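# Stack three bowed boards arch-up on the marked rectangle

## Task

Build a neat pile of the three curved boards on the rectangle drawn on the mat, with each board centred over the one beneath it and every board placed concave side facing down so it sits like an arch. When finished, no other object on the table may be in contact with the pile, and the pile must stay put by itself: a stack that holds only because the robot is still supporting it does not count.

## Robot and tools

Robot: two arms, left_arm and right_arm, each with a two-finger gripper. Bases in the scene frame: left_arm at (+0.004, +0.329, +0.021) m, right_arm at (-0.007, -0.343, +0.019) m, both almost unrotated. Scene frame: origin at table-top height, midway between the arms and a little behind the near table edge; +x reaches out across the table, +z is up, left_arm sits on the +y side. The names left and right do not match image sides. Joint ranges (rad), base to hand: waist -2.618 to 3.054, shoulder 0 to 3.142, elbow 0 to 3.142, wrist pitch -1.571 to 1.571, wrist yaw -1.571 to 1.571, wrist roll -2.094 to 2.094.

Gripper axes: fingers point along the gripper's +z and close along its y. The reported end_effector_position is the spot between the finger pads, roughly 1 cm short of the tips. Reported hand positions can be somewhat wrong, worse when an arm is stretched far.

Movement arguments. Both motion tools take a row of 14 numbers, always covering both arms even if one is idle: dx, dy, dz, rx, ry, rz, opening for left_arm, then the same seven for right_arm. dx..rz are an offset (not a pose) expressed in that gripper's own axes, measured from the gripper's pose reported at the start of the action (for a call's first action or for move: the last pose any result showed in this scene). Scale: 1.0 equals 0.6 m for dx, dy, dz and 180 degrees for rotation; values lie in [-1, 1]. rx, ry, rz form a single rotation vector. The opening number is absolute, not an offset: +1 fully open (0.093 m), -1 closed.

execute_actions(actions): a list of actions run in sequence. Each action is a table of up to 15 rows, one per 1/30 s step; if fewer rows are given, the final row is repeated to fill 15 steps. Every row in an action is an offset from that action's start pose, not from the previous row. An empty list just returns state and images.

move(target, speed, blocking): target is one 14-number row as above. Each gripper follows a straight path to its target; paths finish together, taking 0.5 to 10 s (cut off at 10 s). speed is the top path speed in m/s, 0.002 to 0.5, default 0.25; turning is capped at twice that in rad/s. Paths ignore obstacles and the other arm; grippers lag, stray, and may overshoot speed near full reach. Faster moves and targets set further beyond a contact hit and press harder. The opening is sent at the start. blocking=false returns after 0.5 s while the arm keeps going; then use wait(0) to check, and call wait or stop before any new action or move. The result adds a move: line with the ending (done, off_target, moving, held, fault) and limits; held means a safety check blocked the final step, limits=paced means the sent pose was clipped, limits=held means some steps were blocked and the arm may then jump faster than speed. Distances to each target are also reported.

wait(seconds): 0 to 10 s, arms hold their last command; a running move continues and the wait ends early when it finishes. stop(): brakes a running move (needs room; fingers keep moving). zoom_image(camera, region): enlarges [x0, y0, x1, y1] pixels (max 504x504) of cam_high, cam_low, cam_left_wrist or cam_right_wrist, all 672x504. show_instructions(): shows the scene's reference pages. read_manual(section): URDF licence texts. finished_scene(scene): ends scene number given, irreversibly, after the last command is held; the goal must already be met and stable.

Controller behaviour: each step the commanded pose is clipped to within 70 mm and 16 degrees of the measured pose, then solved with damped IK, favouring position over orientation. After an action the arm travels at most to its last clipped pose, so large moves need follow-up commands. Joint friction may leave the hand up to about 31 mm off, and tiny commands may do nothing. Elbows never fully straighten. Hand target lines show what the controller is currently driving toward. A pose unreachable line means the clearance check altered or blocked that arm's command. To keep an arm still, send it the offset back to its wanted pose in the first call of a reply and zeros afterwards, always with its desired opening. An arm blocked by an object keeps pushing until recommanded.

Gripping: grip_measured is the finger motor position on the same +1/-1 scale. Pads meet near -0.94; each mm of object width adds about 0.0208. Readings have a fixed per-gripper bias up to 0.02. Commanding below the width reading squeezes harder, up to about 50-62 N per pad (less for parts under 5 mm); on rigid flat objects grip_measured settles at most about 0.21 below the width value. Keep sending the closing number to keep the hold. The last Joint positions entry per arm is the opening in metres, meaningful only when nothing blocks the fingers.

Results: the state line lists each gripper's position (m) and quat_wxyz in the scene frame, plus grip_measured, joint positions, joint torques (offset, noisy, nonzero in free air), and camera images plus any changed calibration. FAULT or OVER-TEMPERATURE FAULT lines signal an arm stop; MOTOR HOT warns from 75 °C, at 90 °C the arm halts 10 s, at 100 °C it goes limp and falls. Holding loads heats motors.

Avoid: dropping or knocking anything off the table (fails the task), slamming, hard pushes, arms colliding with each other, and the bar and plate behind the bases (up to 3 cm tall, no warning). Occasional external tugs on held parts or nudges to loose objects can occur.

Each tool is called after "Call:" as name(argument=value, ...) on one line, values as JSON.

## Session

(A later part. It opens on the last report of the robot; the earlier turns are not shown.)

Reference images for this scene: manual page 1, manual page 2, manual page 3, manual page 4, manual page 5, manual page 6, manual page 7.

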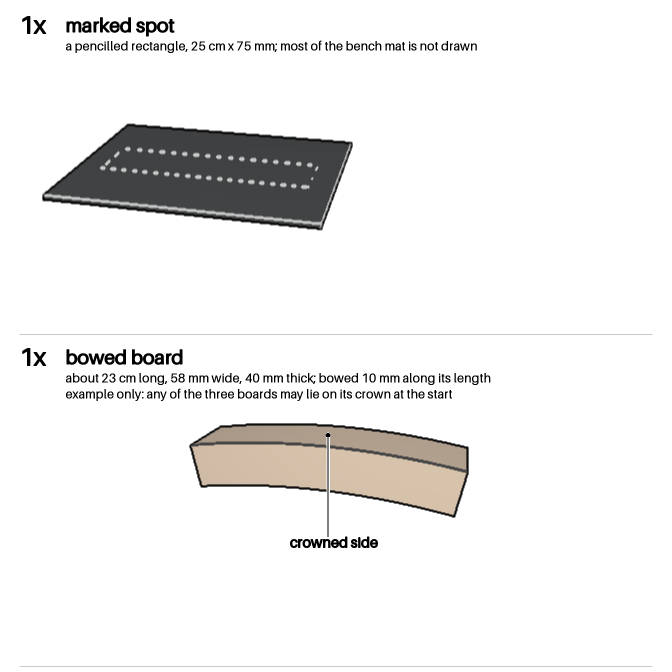

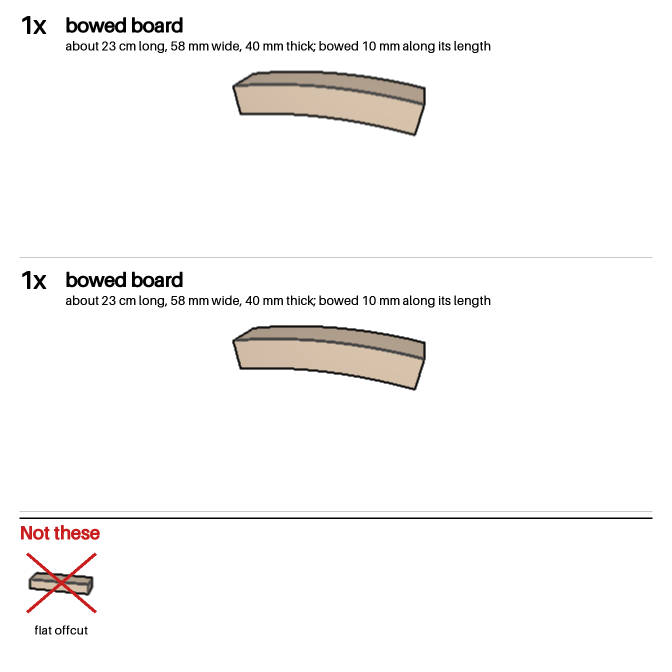

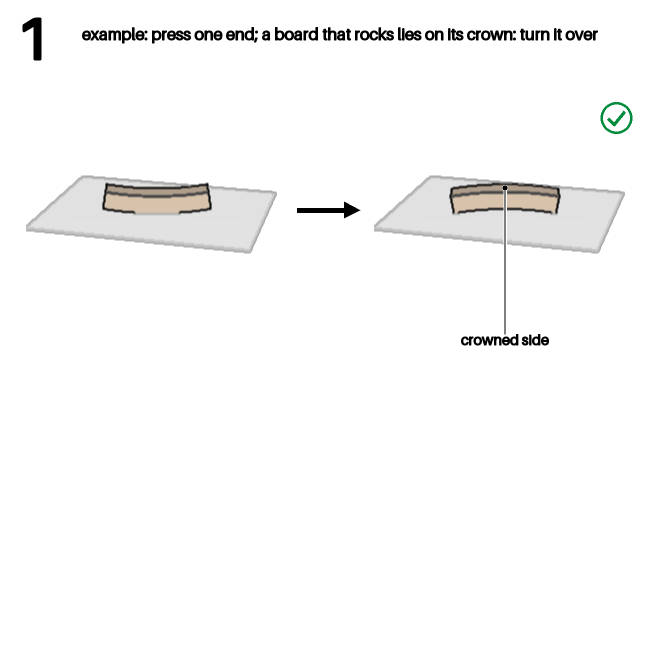

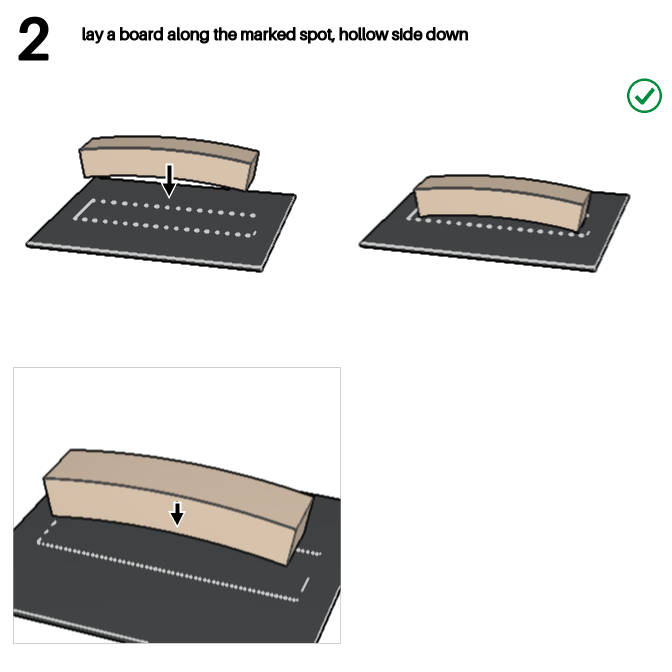

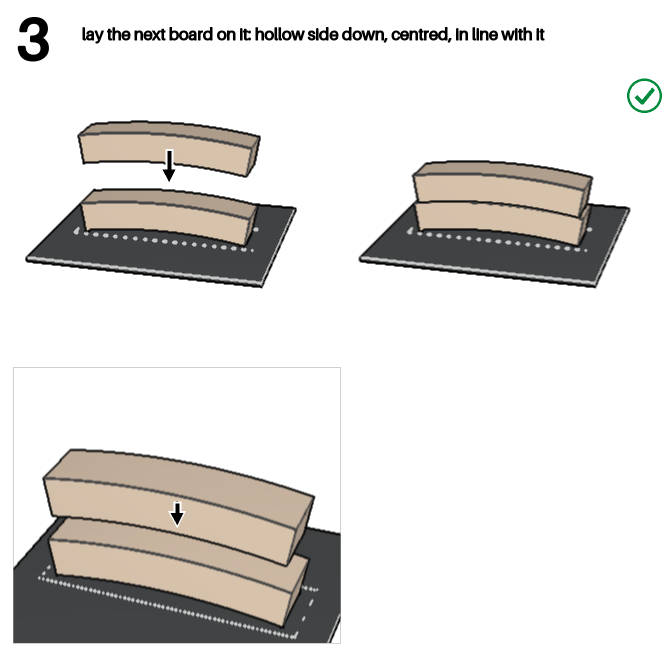

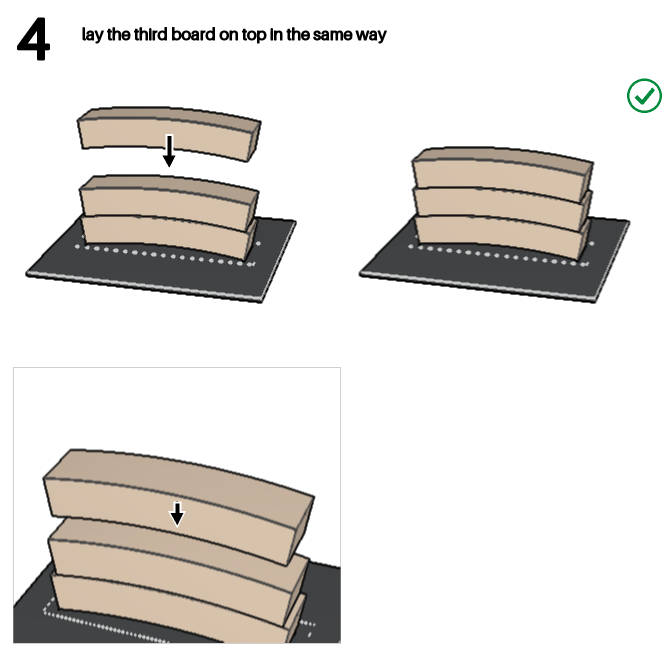

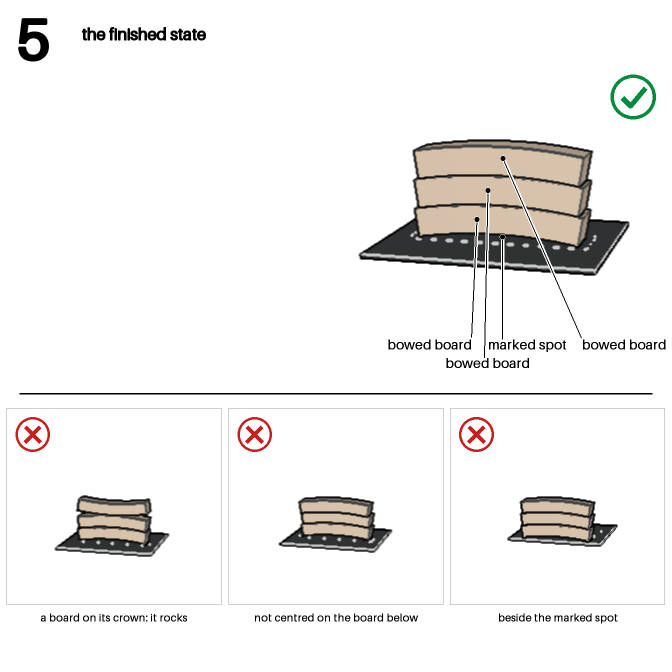

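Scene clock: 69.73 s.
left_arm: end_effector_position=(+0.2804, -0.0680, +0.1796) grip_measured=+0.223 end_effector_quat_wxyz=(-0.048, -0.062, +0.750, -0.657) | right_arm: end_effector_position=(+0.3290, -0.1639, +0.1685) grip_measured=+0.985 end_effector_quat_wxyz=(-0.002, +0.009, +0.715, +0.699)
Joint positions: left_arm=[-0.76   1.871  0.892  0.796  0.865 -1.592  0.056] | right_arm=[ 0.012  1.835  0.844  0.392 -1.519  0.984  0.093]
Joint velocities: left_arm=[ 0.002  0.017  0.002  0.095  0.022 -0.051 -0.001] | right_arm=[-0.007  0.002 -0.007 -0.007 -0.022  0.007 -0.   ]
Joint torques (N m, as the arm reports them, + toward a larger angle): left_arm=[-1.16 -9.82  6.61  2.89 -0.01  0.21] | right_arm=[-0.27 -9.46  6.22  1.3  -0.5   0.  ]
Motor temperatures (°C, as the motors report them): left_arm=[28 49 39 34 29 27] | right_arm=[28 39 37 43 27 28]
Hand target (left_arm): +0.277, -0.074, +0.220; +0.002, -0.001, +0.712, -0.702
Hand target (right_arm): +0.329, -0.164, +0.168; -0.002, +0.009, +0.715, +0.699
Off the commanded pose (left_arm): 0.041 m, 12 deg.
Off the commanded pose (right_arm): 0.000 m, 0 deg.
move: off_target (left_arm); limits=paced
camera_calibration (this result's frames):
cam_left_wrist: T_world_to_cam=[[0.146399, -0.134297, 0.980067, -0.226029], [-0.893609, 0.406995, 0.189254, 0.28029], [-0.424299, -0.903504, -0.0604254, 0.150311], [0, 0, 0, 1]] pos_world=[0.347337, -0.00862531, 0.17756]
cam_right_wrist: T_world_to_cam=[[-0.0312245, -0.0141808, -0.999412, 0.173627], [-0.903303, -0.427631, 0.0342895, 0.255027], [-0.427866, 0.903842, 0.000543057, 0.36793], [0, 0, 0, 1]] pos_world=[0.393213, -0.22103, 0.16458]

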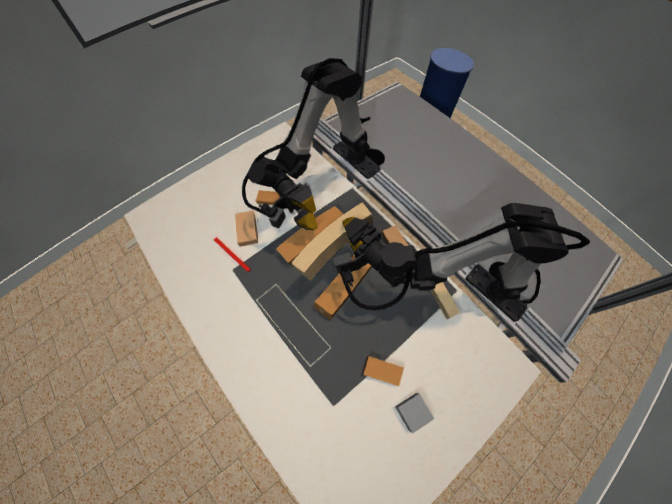

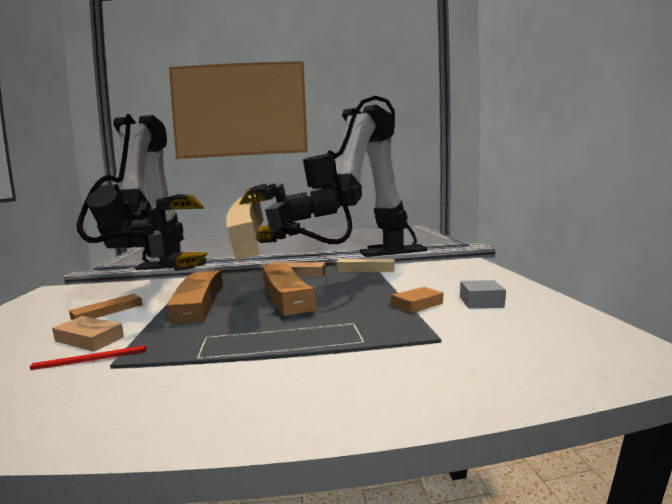

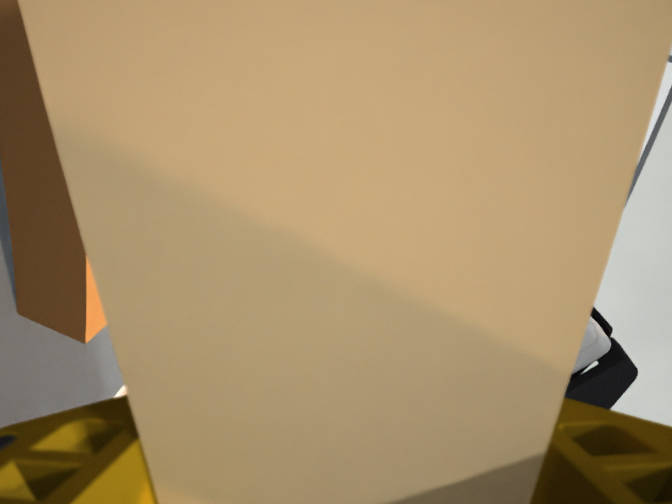

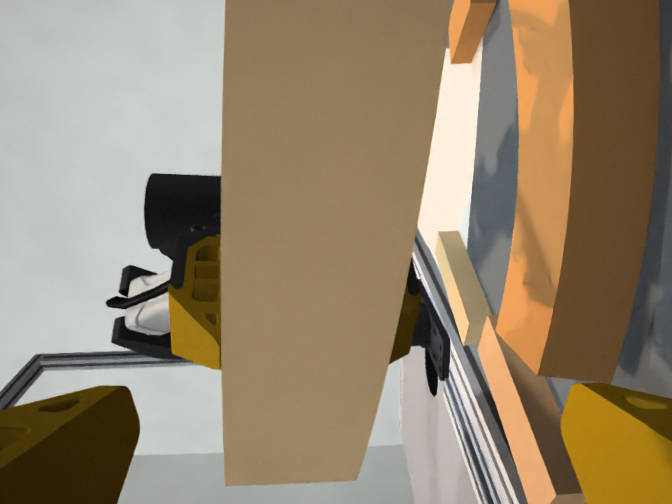

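Call:
move(target=[0.01,-0.06,0.075,0.085,0.01,0.1,-0.1,0,0,0,0,0,0,1], speed=0.08)

Call:
zoom_image(camera="cam_high", region=[230,150,430,330])

Scene clock: 76.83 s.
left_arm: end_effector_position=(+0.2759, -0.1053, +0.1502) grip_measured=+0.222 end_effector_quat_wxyz=(-0.015, -0.014, +0.722, -0.692) | right_arm: end_effector_position=(+0.3290, -0.1639, +0.1685) grip_measured=+0.985 end_effector_quat_wxyz=(-0.002, +0.009, +0.715, +0.699)
Joint positions: left_arm=[-0.839  2.096  0.939  1.116  0.806 -1.588  0.056] | right_arm=[ 0.012  1.835  0.844  0.392 -1.519  0.984  0.093]
Joint velocities: left_arm=[-0.017  0.022  0.007  0.007 -0.037  0.022 -0.001] | right_arm=[ 0.017 -0.012 -0.017 -0.051  0.007  0.022 -0.001]
Joint torques (N m, as the arm reports them, + toward a larger angle): left_arm=[ -0.69 -10.98   8.86   2.95  -0.11   0.25] | right_arm=[-0.13 -9.32  6.17  1.32 -0.53 -0.03]
Motor temperatures (°C, as the motors report them): left_arm=[28 51 39 39 29 27] | right_arm=[28 40 37 42 27 28]
Hand target (left_arm): +0.276, -0.113, +0.209; +0.052, +0.059, +0.661, -0.746
Hand target (right_arm): +0.329, -0.164, +0.168; -0.002, +0.009, +0.715, +0.699
Off the commanded pose (left_arm): 0.061 m, 15 deg.
Off the commanded pose (right_arm): 0.000 m, 0 deg.
move: off_target (left_arm); limits=paced
camera_calibration (this result's frames):
cam_left_wrist: T_world_to_cam=[[0.0314816, -0.0480796, 0.998347, -0.163481], [-0.897507, 0.438224, 0.0494063, 0.322334], [-0.439875, -0.897579, -0.0293558, 0.113169], [0, 0, 0, 1]] pos_world=[0.344224, -0.0475366, 0.150608]
cam_right_wrist: T_world_to_cam=[[-0.0312245, -0.0141808, -0.999412, 0.173627], [-0.903303, -0.427631, 0.0342895, 0.255027], [-0.427866, 0.903842, 0.000543057, 0.36793], [0, 0, 0, 1]] pos_world=[0.393213, -0.22103, 0.16458]

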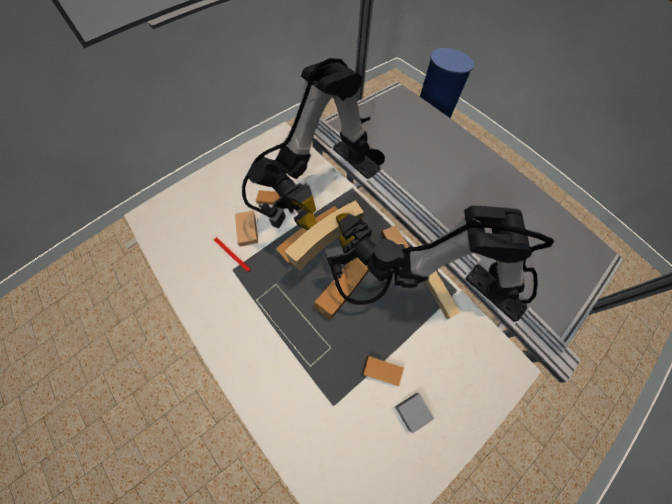

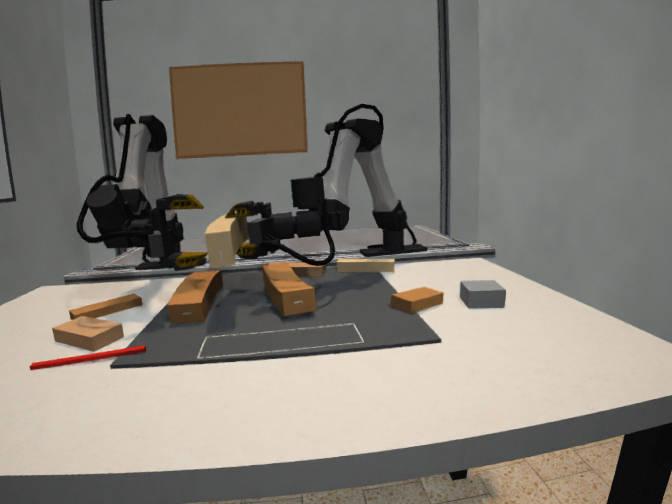

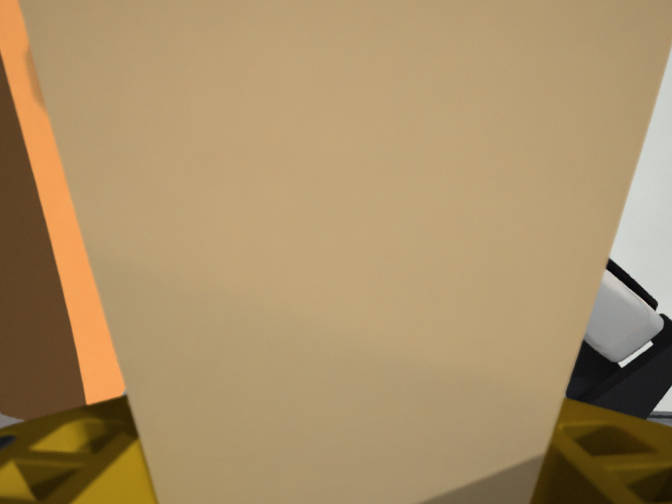

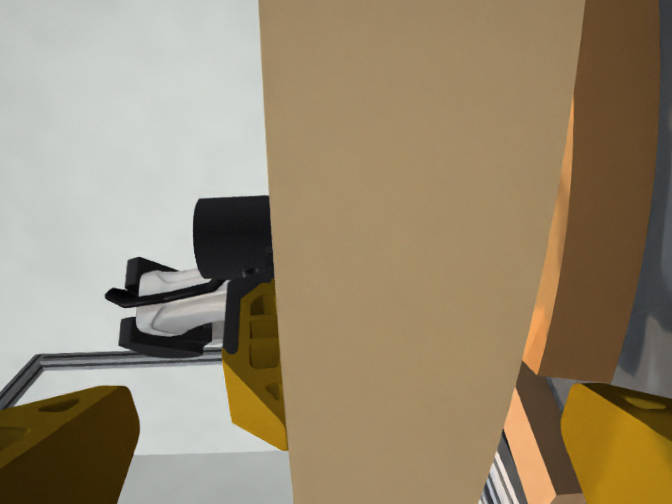

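Region (230, 150, 430, 330) of cam_high's 672x504 image, scaled by 2.520, with more detail than that image has; it fills the top 454 rows of this view, and the rest is white.

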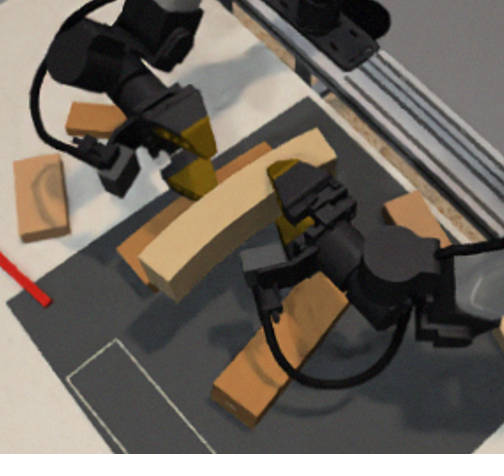

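Call:
execute_actions(actions=[[[0,-0.098,0.013,0.052,0.002,0.063,-0.1,0,-0.02,0,0,0,0,1],[0,-0.098,0.013,0.052,0.002,0.063,-0.1,0,-0.03,0,0,0,0,1],[0,-0.098,0.013,0.052,0.002,0.063,-0.1,0,-0.038,0,0,0,0,1]],[[0,-0.098,0.013,0.052,0.002,0.063,-0.1,0,0,0.02,0,0,0,1],[0,-0.098,0.013,0.052,0.002,0.063,-0.1,0,0,0.03,0,0,0,1],[0,-0.098,0.013,0.052,0.002,0.063,-0.1,0,0,0.04,0,0,0,1],[0,-0.098,0.013,0.052,0.002,0.063,-0.1,0,0,0.05,0,0,0,1],[0,-0.098,0.013,0.052,0.002,0.063,-0.1,0,0,0.06,0,0,0,1]]])

Scene clock: 83.43 s.
left_arm: end_effector_position=(+0.2760, -0.1054, +0.1514) grip_measured=+0.222 end_effector_quat_wxyz=(-0.010, -0.008, +0.721, -0.693) | right_arm: end_effector_position=(+0.3301, -0.1284, +0.1663) grip_measured=+0.985 end_effector_quat_wxyz=(+0.006, -0.023, +0.722, +0.691)
Joint positions: left_arm=[-0.839  2.097  0.94   1.122  0.806 -1.577  0.056] | right_arm=[ 0.115  1.877  0.844  0.615 -1.448  1.114  0.093]
Joint velocities: left_arm=[ 0.007 -0.012 -0.012 -0.007 -0.037  0.022 -0.   ] | right_arm=[-0.007  0.012 -0.002  0.462  0.066  0.3    0.   ]
Joint torques (N m, as the arm reports them, + toward a larger angle): left_arm=[ -0.93 -11.85   8.16   2.9   -0.11   0.24] | right_arm=[-0.09 -7.62  4.23  1.51 -0.22 -0.03]
Motor temperatures (°C, as the motors report them): left_arm=[28 53 40 42 29 27] | right_arm=[28 41 36 42 27 28]
Hand target (left_arm): +0.275, -0.112, +0.208; +0.055, +0.061, +0.663, -0.744
Hand target (right_arm): +0.331, -0.128, +0.156; +0.001, -0.006, +0.724, +0.690
Off the commanded pose (left_arm): 0.059 m, 14 deg.
Off the commanded pose (right_arm): 0.011 m, 3 deg.
camera_calibration (this result's frames):
cam_left_wrist: T_world_to_cam=[[0.016139, -0.0435647, 0.99892, -0.160109], [-0.89791, 0.438892, 0.0336479, 0.325042], [-0.439884, -0.897483, -0.0320339, 0.113539], [0, 0, 0, 1]] pos_world=[0.344386, -0.0477337, 0.152637]
cam_right_wrist: T_world_to_cam=[[0.0243416, -0.0344644, -0.999109, 0.151018], [-0.88855, -0.458743, -0.00582359, 0.269146], [-0.458134, 0.8879, -0.0417898, 0.35136], [0, 0, 0, 1]] pos_world=[0.396444, -0.183299, 0.167134]

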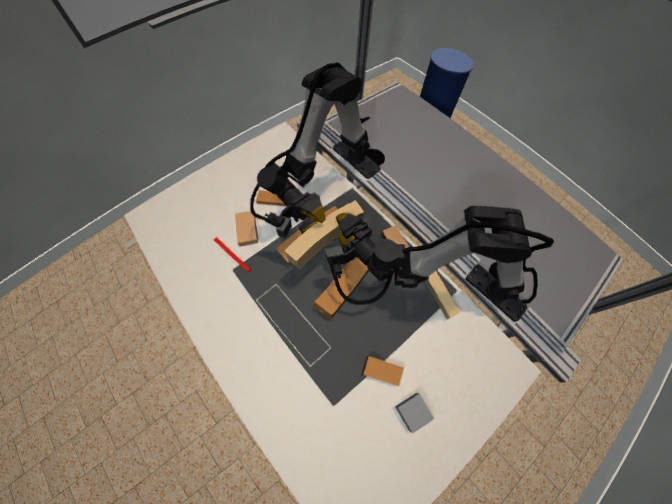

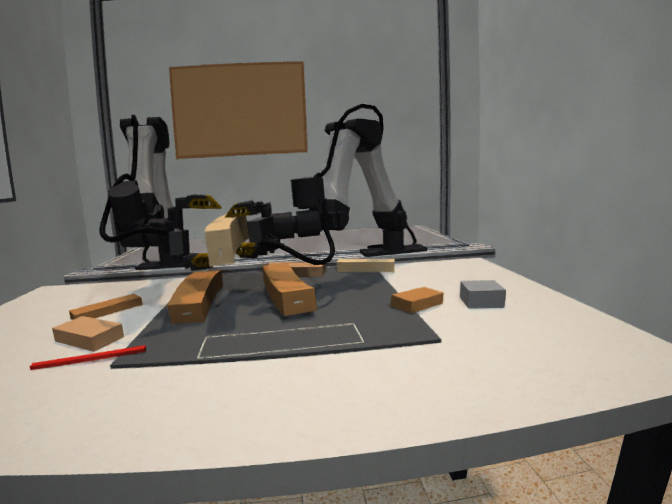

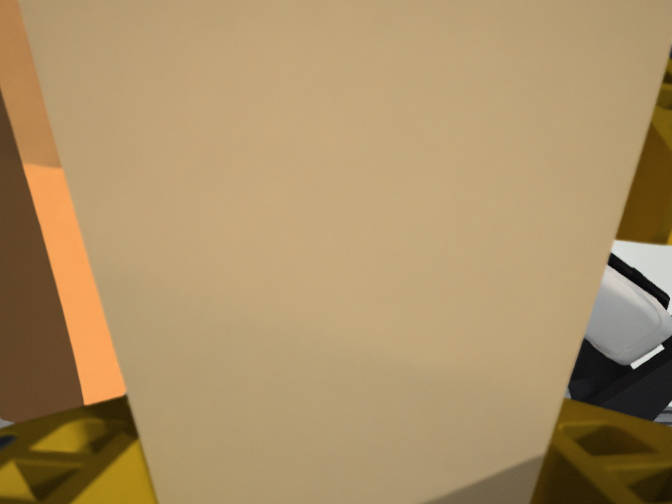

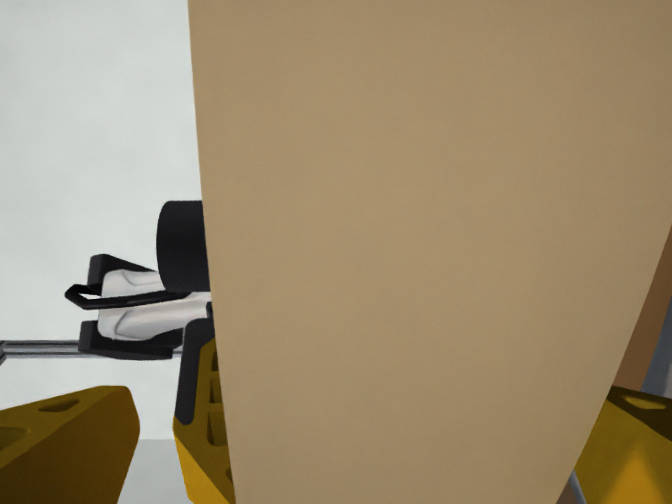

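Call:
execute_actions(actions=[[[0,-0.096,0.012,0.05,0.002,0.06,-0.1,0,-0.03,0.01,0.01,0,0.01,1],[0,-0.096,0.012,0.05,0.002,0.06,-0.1,0,-0.04,0.02,0.01,0,0.01,1],[0,-0.096,0.012,0.05,0.002,0.06,-0.1,0,-0.04,0.03,0.01,0,0.01,1],[0,-0.096,0.012,0.05,0.002,0.06,-0.1,0,-0.04,0.04,0.01,0,0.01,1]]])

Call:
wait(seconds=0.7)

Call:
zoom_image(camera="cam_high", region=[230,150,430,330])

Scene clock: 86.30 s.
left_arm: end_effector_position=(+0.2764, -0.1055, +0.1522) grip_measured=+0.222 end_effector_quat_wxyz=(-0.007, -0.006, +0.720, -0.694) | right_arm: end_effector_position=(+0.3290, -0.1072, +0.1514) grip_measured=+0.985 end_effector_quat_wxyz=(+0.001, -0.023, +0.729, +0.684)
Joint positions: left_arm=[-0.839  2.097  0.94   1.126  0.804 -1.573  0.056] | right_arm=[ 0.177  1.925  0.844  0.678 -1.39   1.139  0.093]
Joint velocities: left_arm=[-0.007 -0.007 -0.002 -0.037 -0.022 -0.081  0.001] | right_arm=[ 0.012  0.007 -0.017  0.037 -0.051  0.022  0.   ]
Joint torques (N m, as the arm reports them, + toward a larger angle): left_arm=[ -0.75 -12.11   7.98   2.79  -0.05   0.24] | right_arm=[ 0.23 -8.14  5.6   1.67 -0.24  0.  ]
Motor temperatures (°C, as the motors report them): left_arm=[28 54 40 44 29 27] | right_arm=[28 41 36 42 27 28]
Hand target (left_arm): +0.274, -0.112, +0.207; +0.054, +0.060, +0.665, -0.742
Hand target (right_arm): +0.330, -0.106, +0.141; -0.005, -0.011, +0.733, +0.680
Off the commanded pose (left_arm): 0.057 m, 14 deg.
Off the commanded pose (right_arm): 0.010 m, 2 deg.
camera_calibration (this result's frames):
cam_left_wrist: T_world_to_cam=[[0.009591, -0.040925, 0.999116, -0.158778], [-0.899024, 0.437095, 0.0265341, 0.326588], [-0.437794, -0.898484, -0.0326004, 0.113116], [0, 0, 0, 1]] pos_world=[0.344654, -0.0476152, 0.15366]
cam_right_wrist: T_world_to_cam=[[0.0180571, -0.0553634, -0.998303, 0.136569], [-0.885561, -0.46442, 0.00973777, 0.273881], [-0.464171, 0.883883, -0.0574138, 0.335272], [0, 0, 0, 1]] pos_world=[0.395696, -0.161585, 0.152919]

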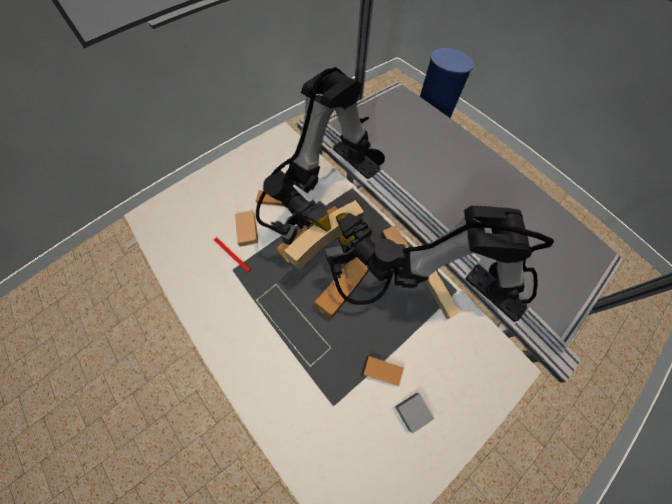

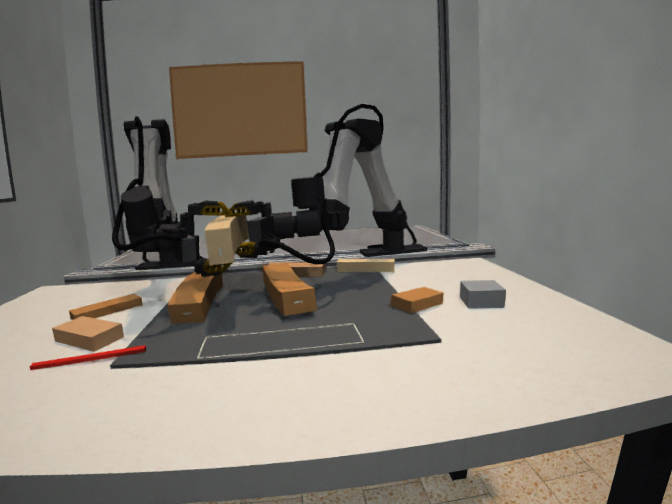

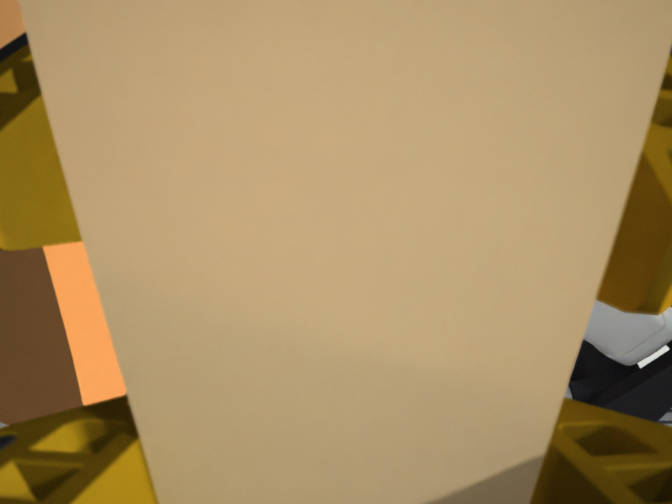

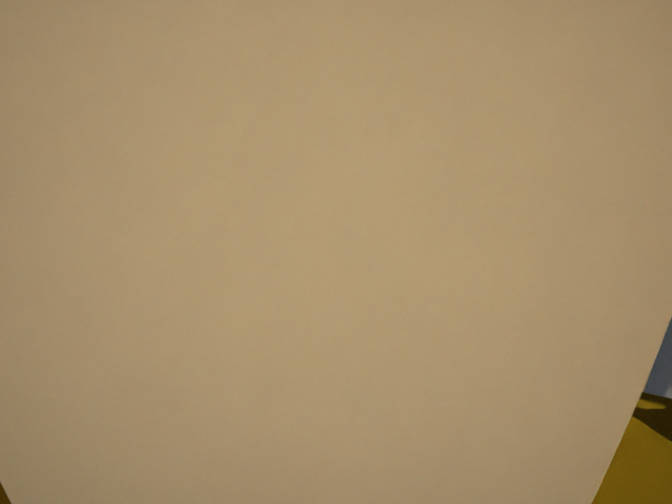

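Scene clock: 87.00 s.
left_arm: end_effector_position=(+0.2764, -0.1055, +0.1522) grip_measured=+0.222 end_effector_quat_wxyz=(-0.007, -0.006, +0.720, -0.694) | right_arm: end_effector_position=(+0.3295, -0.1072, +0.1513) grip_measured=+0.985 end_effector_quat_wxyz=(+0.002, -0.023, +0.730, +0.683)
Joint positions: left_arm=[-0.839  2.097  0.94   1.126  0.804 -1.573  0.056] | right_arm=[ 0.177  1.925  0.844  0.679 -1.387  1.139  0.093]
Joint velocities: left_arm=[-0.002 -0.002 -0.007  0.066  0.037  0.007  0.   ] | right_arm=[ 0.017  0.022 -0.012  0.037 -0.007  0.051 -0.001]
Joint torques (N m, as the arm reports them, + toward a larger angle): left_arm=[ -0.83 -12.04   7.9    2.82  -0.07   0.24] | right_arm=[ 0.17 -8.31  5.84  1.59 -0.17 -0.01]
Motor temperatures (°C, as the motors report them): left_arm=[28 54 41 44 29 27] | right_arm=[28 41 36 42 27 28]
Hand target (left_arm): +0.274, -0.112, +0.207; +0.054, +0.060, +0.665, -0.742
Hand target (right_arm): +0.330, -0.106, +0.141; -0.005, -0.011, +0.733, +0.680
Off the commanded pose (left_arm): 0.057 m, 14 deg.
Off the commanded pose (right_arm): 0.010 m, 2 deg.
wait: 0.70 s; at rest by 0.17 s
camera_calibration (this result's frames):
cam_left_wrist: T_world_to_cam=[[0.009591, -0.040925, 0.999116, -0.158778], [-0.899024, 0.437095, 0.0265341, 0.326588], [-0.437794, -0.898484, -0.0326004, 0.113116], [0, 0, 0, 1]] pos_world=[0.344654, -0.0476152, 0.15366]
cam_right_wrist: T_world_to_cam=[[0.0188662, -0.0564429, -0.998228, 0.136041], [-0.886872, -0.46192, 0.00935674, 0.275089], [-0.461629, 0.885124, -0.0587723, 0.334995], [0, 0, 0, 1]] pos_world=[0.396046, -0.161764, 0.152914]

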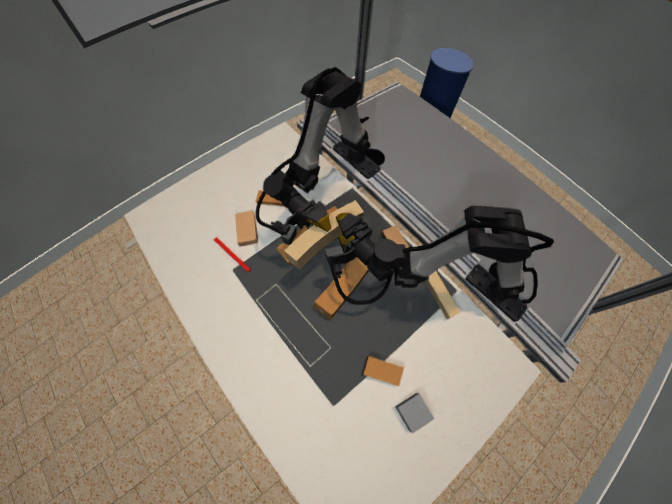

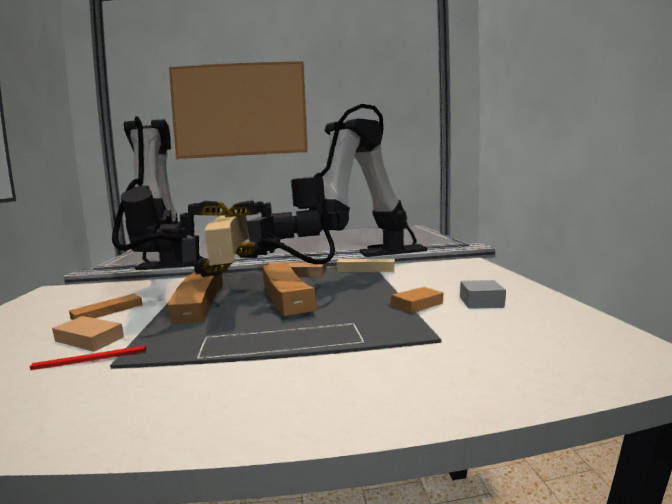

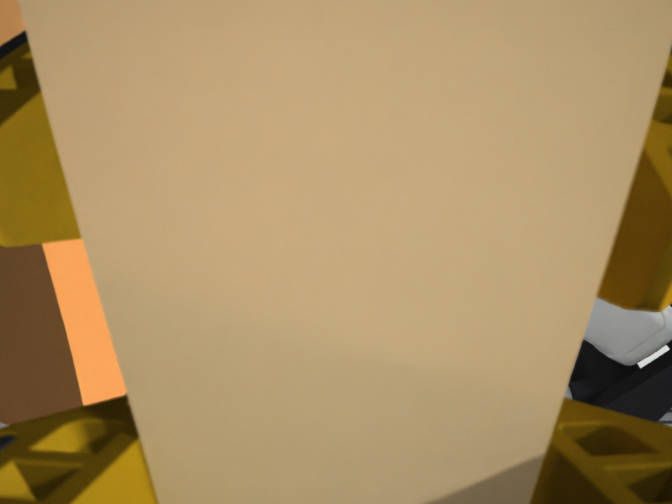

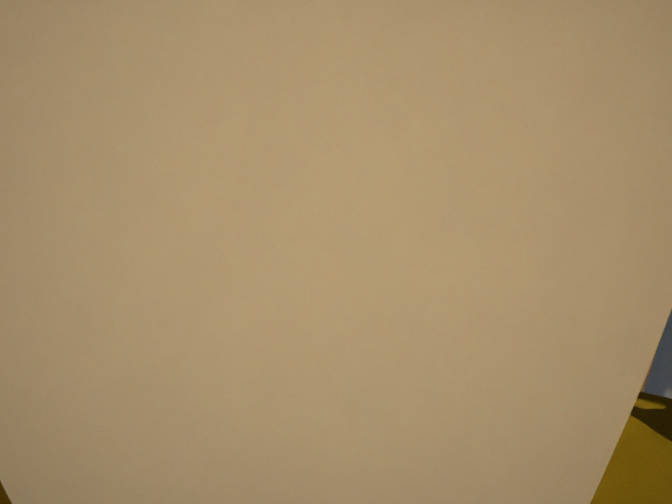

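Region (230, 150, 430, 330) of cam_high's 672x504 image, scaled by 2.520, with more detail than that image has; it fills the top 454 rows of this view, and the rest is white.

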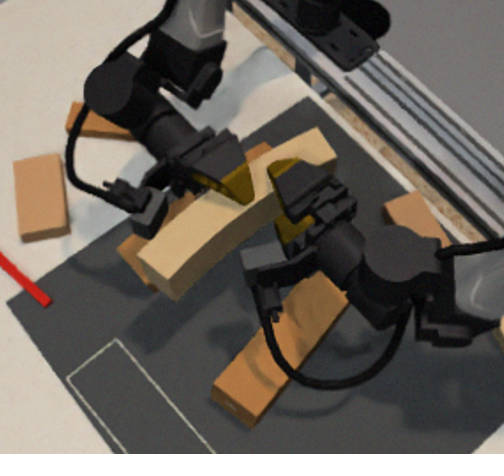

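Call:
execute_actions(actions=[[[0,-0.095,0.012,0.05,0.002,0.058,-0.1,0,0,0.015,0.01,0,0.01,1],[0,-0.095,0.012,0.05,0.002,0.058,-0.1,0,0,0.028,0.01,0,0.01,1]],[[0,-0.095,0.012,0.05,0.002,0.058,-0.1,0,0.005,0,0,0,0,-0.1]],[[0,-0.06,0.008,0.03,0,0.035,-0.1,0,0.02,0,0,0,0,-0.1]],[[0,-0.01,0,0,0,0,1,0,0.035,0,-0.01,0,0,-0.1]]])

Call:
move(target=[0,-0.1,-0.3,0,0,0,1,0,0.05,0,-0.015,0,0,-0.1], speed=0.2)

Scene clock: 93.03 s.
left_arm: end_effector_position=(+0.2745, -0.1061, +0.1450) grip_measured=+1.000 end_effector_quat_wxyz=(-0.018, -0.014, +0.726, -0.687) | right_arm: end_effector_position=(+0.3261, -0.0928, +0.1547) grip_measured=+0.230 end_effector_quat_wxyz=(-0.031, +0.014, +0.735, +0.677)
Joint positions: left_arm=[-0.842  2.103  0.94   1.104  0.807 -1.58   0.093] | right_arm=[ 0.22   1.907  0.847  0.669 -1.34   1.251  0.056]
Joint velocities: left_arm=[-0.002 -0.007  0.002  0.066 -0.007 -0.066  0.   ] | right_arm=[ 0.007 -0.002 -0.002  0.022 -0.007  0.037  0.001]
Joint torques (N m, as the arm reports them, + toward a larger angle): left_arm=[ -0.03 -10.89   5.67   1.59  -0.07  -0.02] | right_arm=[  0.12 -12.5    5.78   2.04  -0.59  -0.01]
Motor temperatures (°C, as the motors report them): left_arm=[28 56 41 45 29 27] | right_arm=[28 41 36 43 27 28]
Hand target (left_arm): +0.275, -0.107, +0.153; -0.015, -0.011, +0.724, -0.690
Hand target (right_arm): +0.323, -0.091, +0.172; -0.012, -0.018, +0.727, +0.686
Off the commanded pose (left_arm): 0.008 m, 1 deg.
Off the commanded pose (right_arm): 0.018 m, 4 deg.
camera_calibration (this result's frames):
cam_left_wrist: T_world_to_cam=[[0.0368734, -0.0608778, 0.997464, -0.160961], [-0.895308, 0.441384, 0.0600358, 0.319932], [-0.443919, -0.895251, -0.0382291, 0.114285], [0, 0, 0, 1]] pos_world=[0.343106, -0.0486985, 0.145715]
cam_right_wrist: T_world_to_cam=[[-0.079231, -0.074424, -0.994074, 0.169981], [-0.88506, -0.453595, 0.104502, 0.26412], [-0.458684, 0.888095, -0.0299309, 0.315784], [0, 0, 0, 1]] pos_world=[0.392075, -0.147992, 0.150825]

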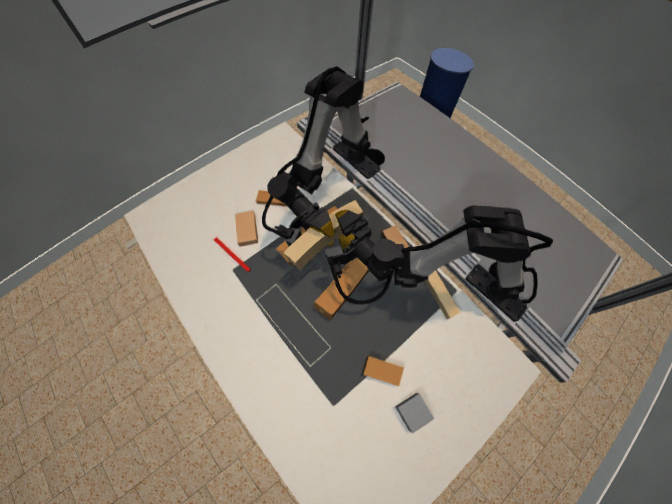

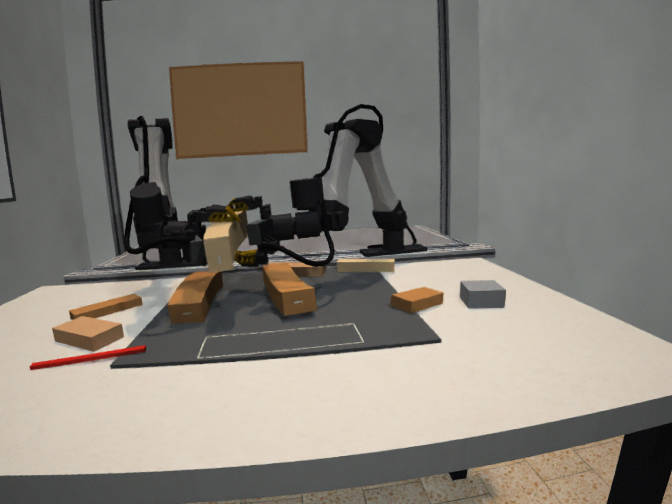

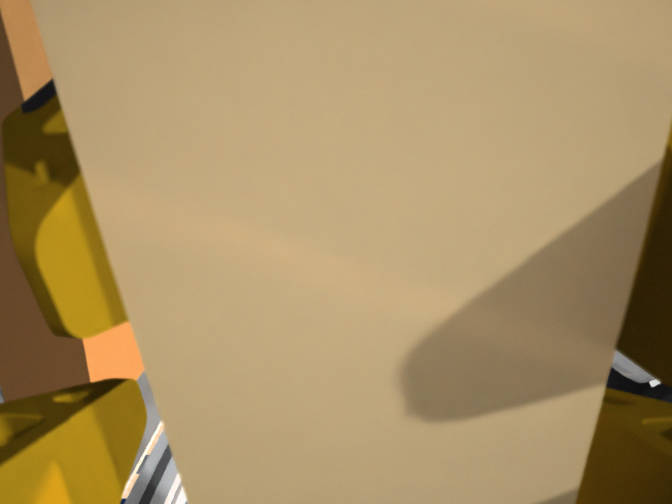

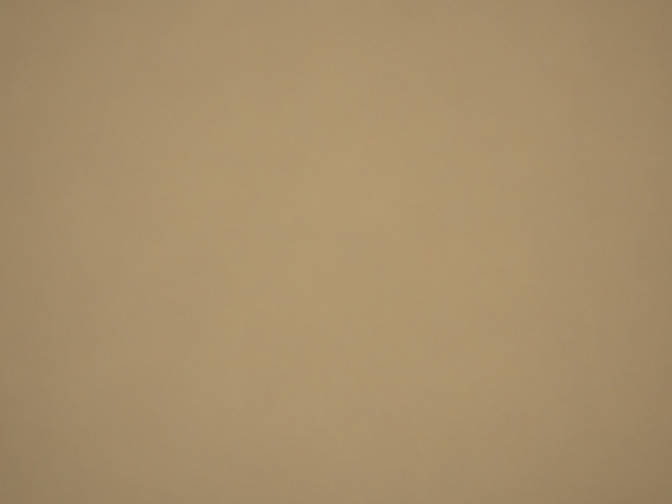

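Scene clock: 94.73 s.
left_arm: end_effector_position=(+0.2820, +0.0651, +0.2125) grip_measured=+1.000 end_effector_quat_wxyz=(-0.020, -0.015, +0.724, -0.689) | right_arm: end_effector_position=(+0.3319, -0.0921, +0.1635) grip_measured=+0.229 end_effector_quat_wxyz=(-0.052, +0.052, +0.729, +0.681)
Joint positions: left_arm=[-0.389  1.628  0.651  0.865  1.259 -1.521  0.093] | right_arm=[ 0.22   1.907  0.847  0.76  -1.325  1.424  0.056]
Joint velocities: left_arm=[ 0.007  0.002 -0.002 -0.037 -0.066  0.007  0.   ] | right_arm=[ 0.012 -0.007  0.007 -0.037 -0.037  0.037 -0.   ]
Joint torques (N m, as the arm reports them, + toward a larger angle): left_arm=[ 0.79 -7.7   4.7   1.4   0.06  0.  ] | right_arm=[  0.38 -12.75   6.01   2.16  -0.53   0.04]
Motor temperatures (°C, as the motors report them): left_arm=[28 56 41 44 29 27] | right_arm=[28 41 36 43 27 28]
Hand target (left_arm): +0.279, +0.069, +0.213; -0.020, -0.015, +0.724, -0.689
Hand target (right_arm): +0.327, -0.090, +0.184; -0.031, +0.014, +0.721, +0.692
Off the commanded pose (left_arm): 0.007 m, 0 deg.
Off the commanded pose (right_arm): 0.021 m, 5 deg.
move: off_target (right_arm)
camera_calibration (this result's frames):
cam_left_wrist: T_world_to_cam=[[0.0412051, -0.0539792, 0.997692, -0.219942], [-0.894879, 0.442137, 0.0608803, 0.246666], [-0.444402, -0.895322, -0.0300865, 0.271905], [0, 0, 0, 1]] pos_world=[0.350634, 0.12251, 0.212598]
cam_right_wrist: T_world_to_cam=[[-0.163219, -0.0573456, -0.984922, 0.207271], [-0.885697, -0.431272, 0.171886, 0.259903], [-0.434626, 0.900398, 0.0196009, 0.303076], [0, 0, 0, 1]] pos_world=[0.39575, -0.148915, 0.153532]

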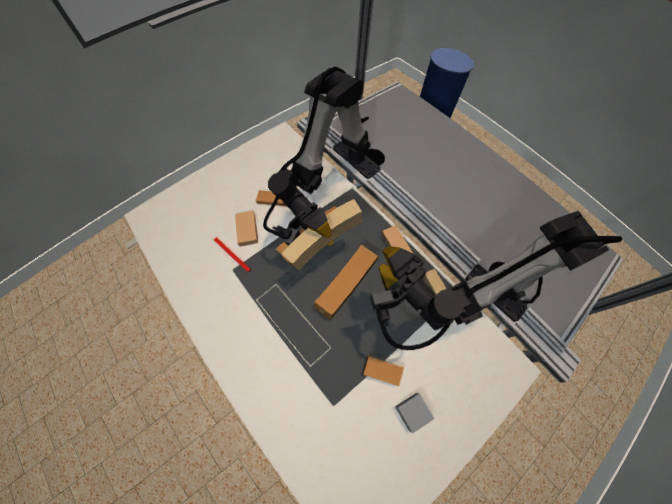

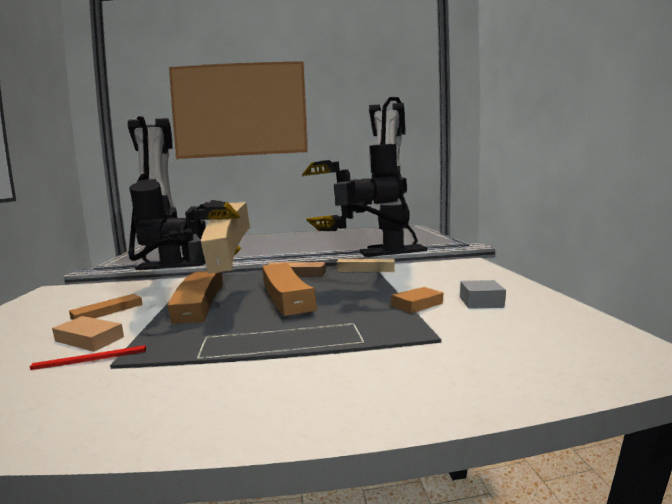

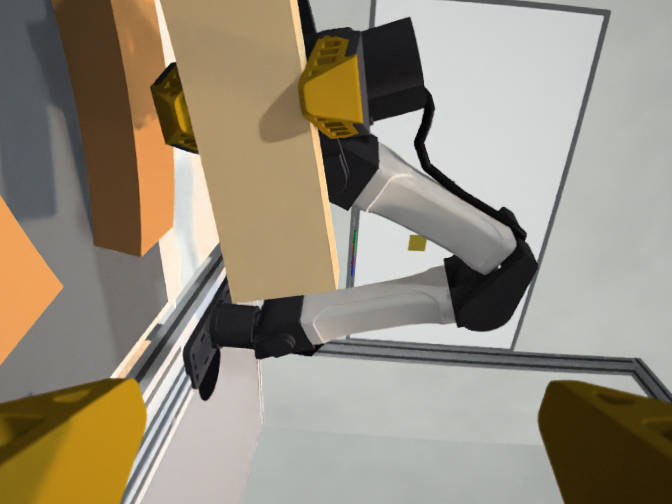

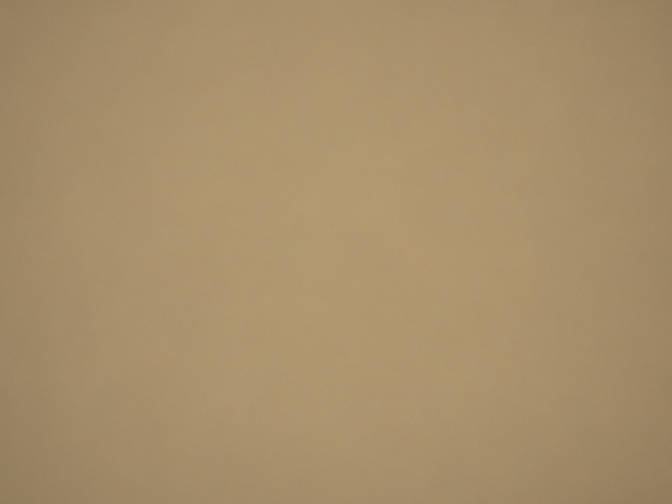

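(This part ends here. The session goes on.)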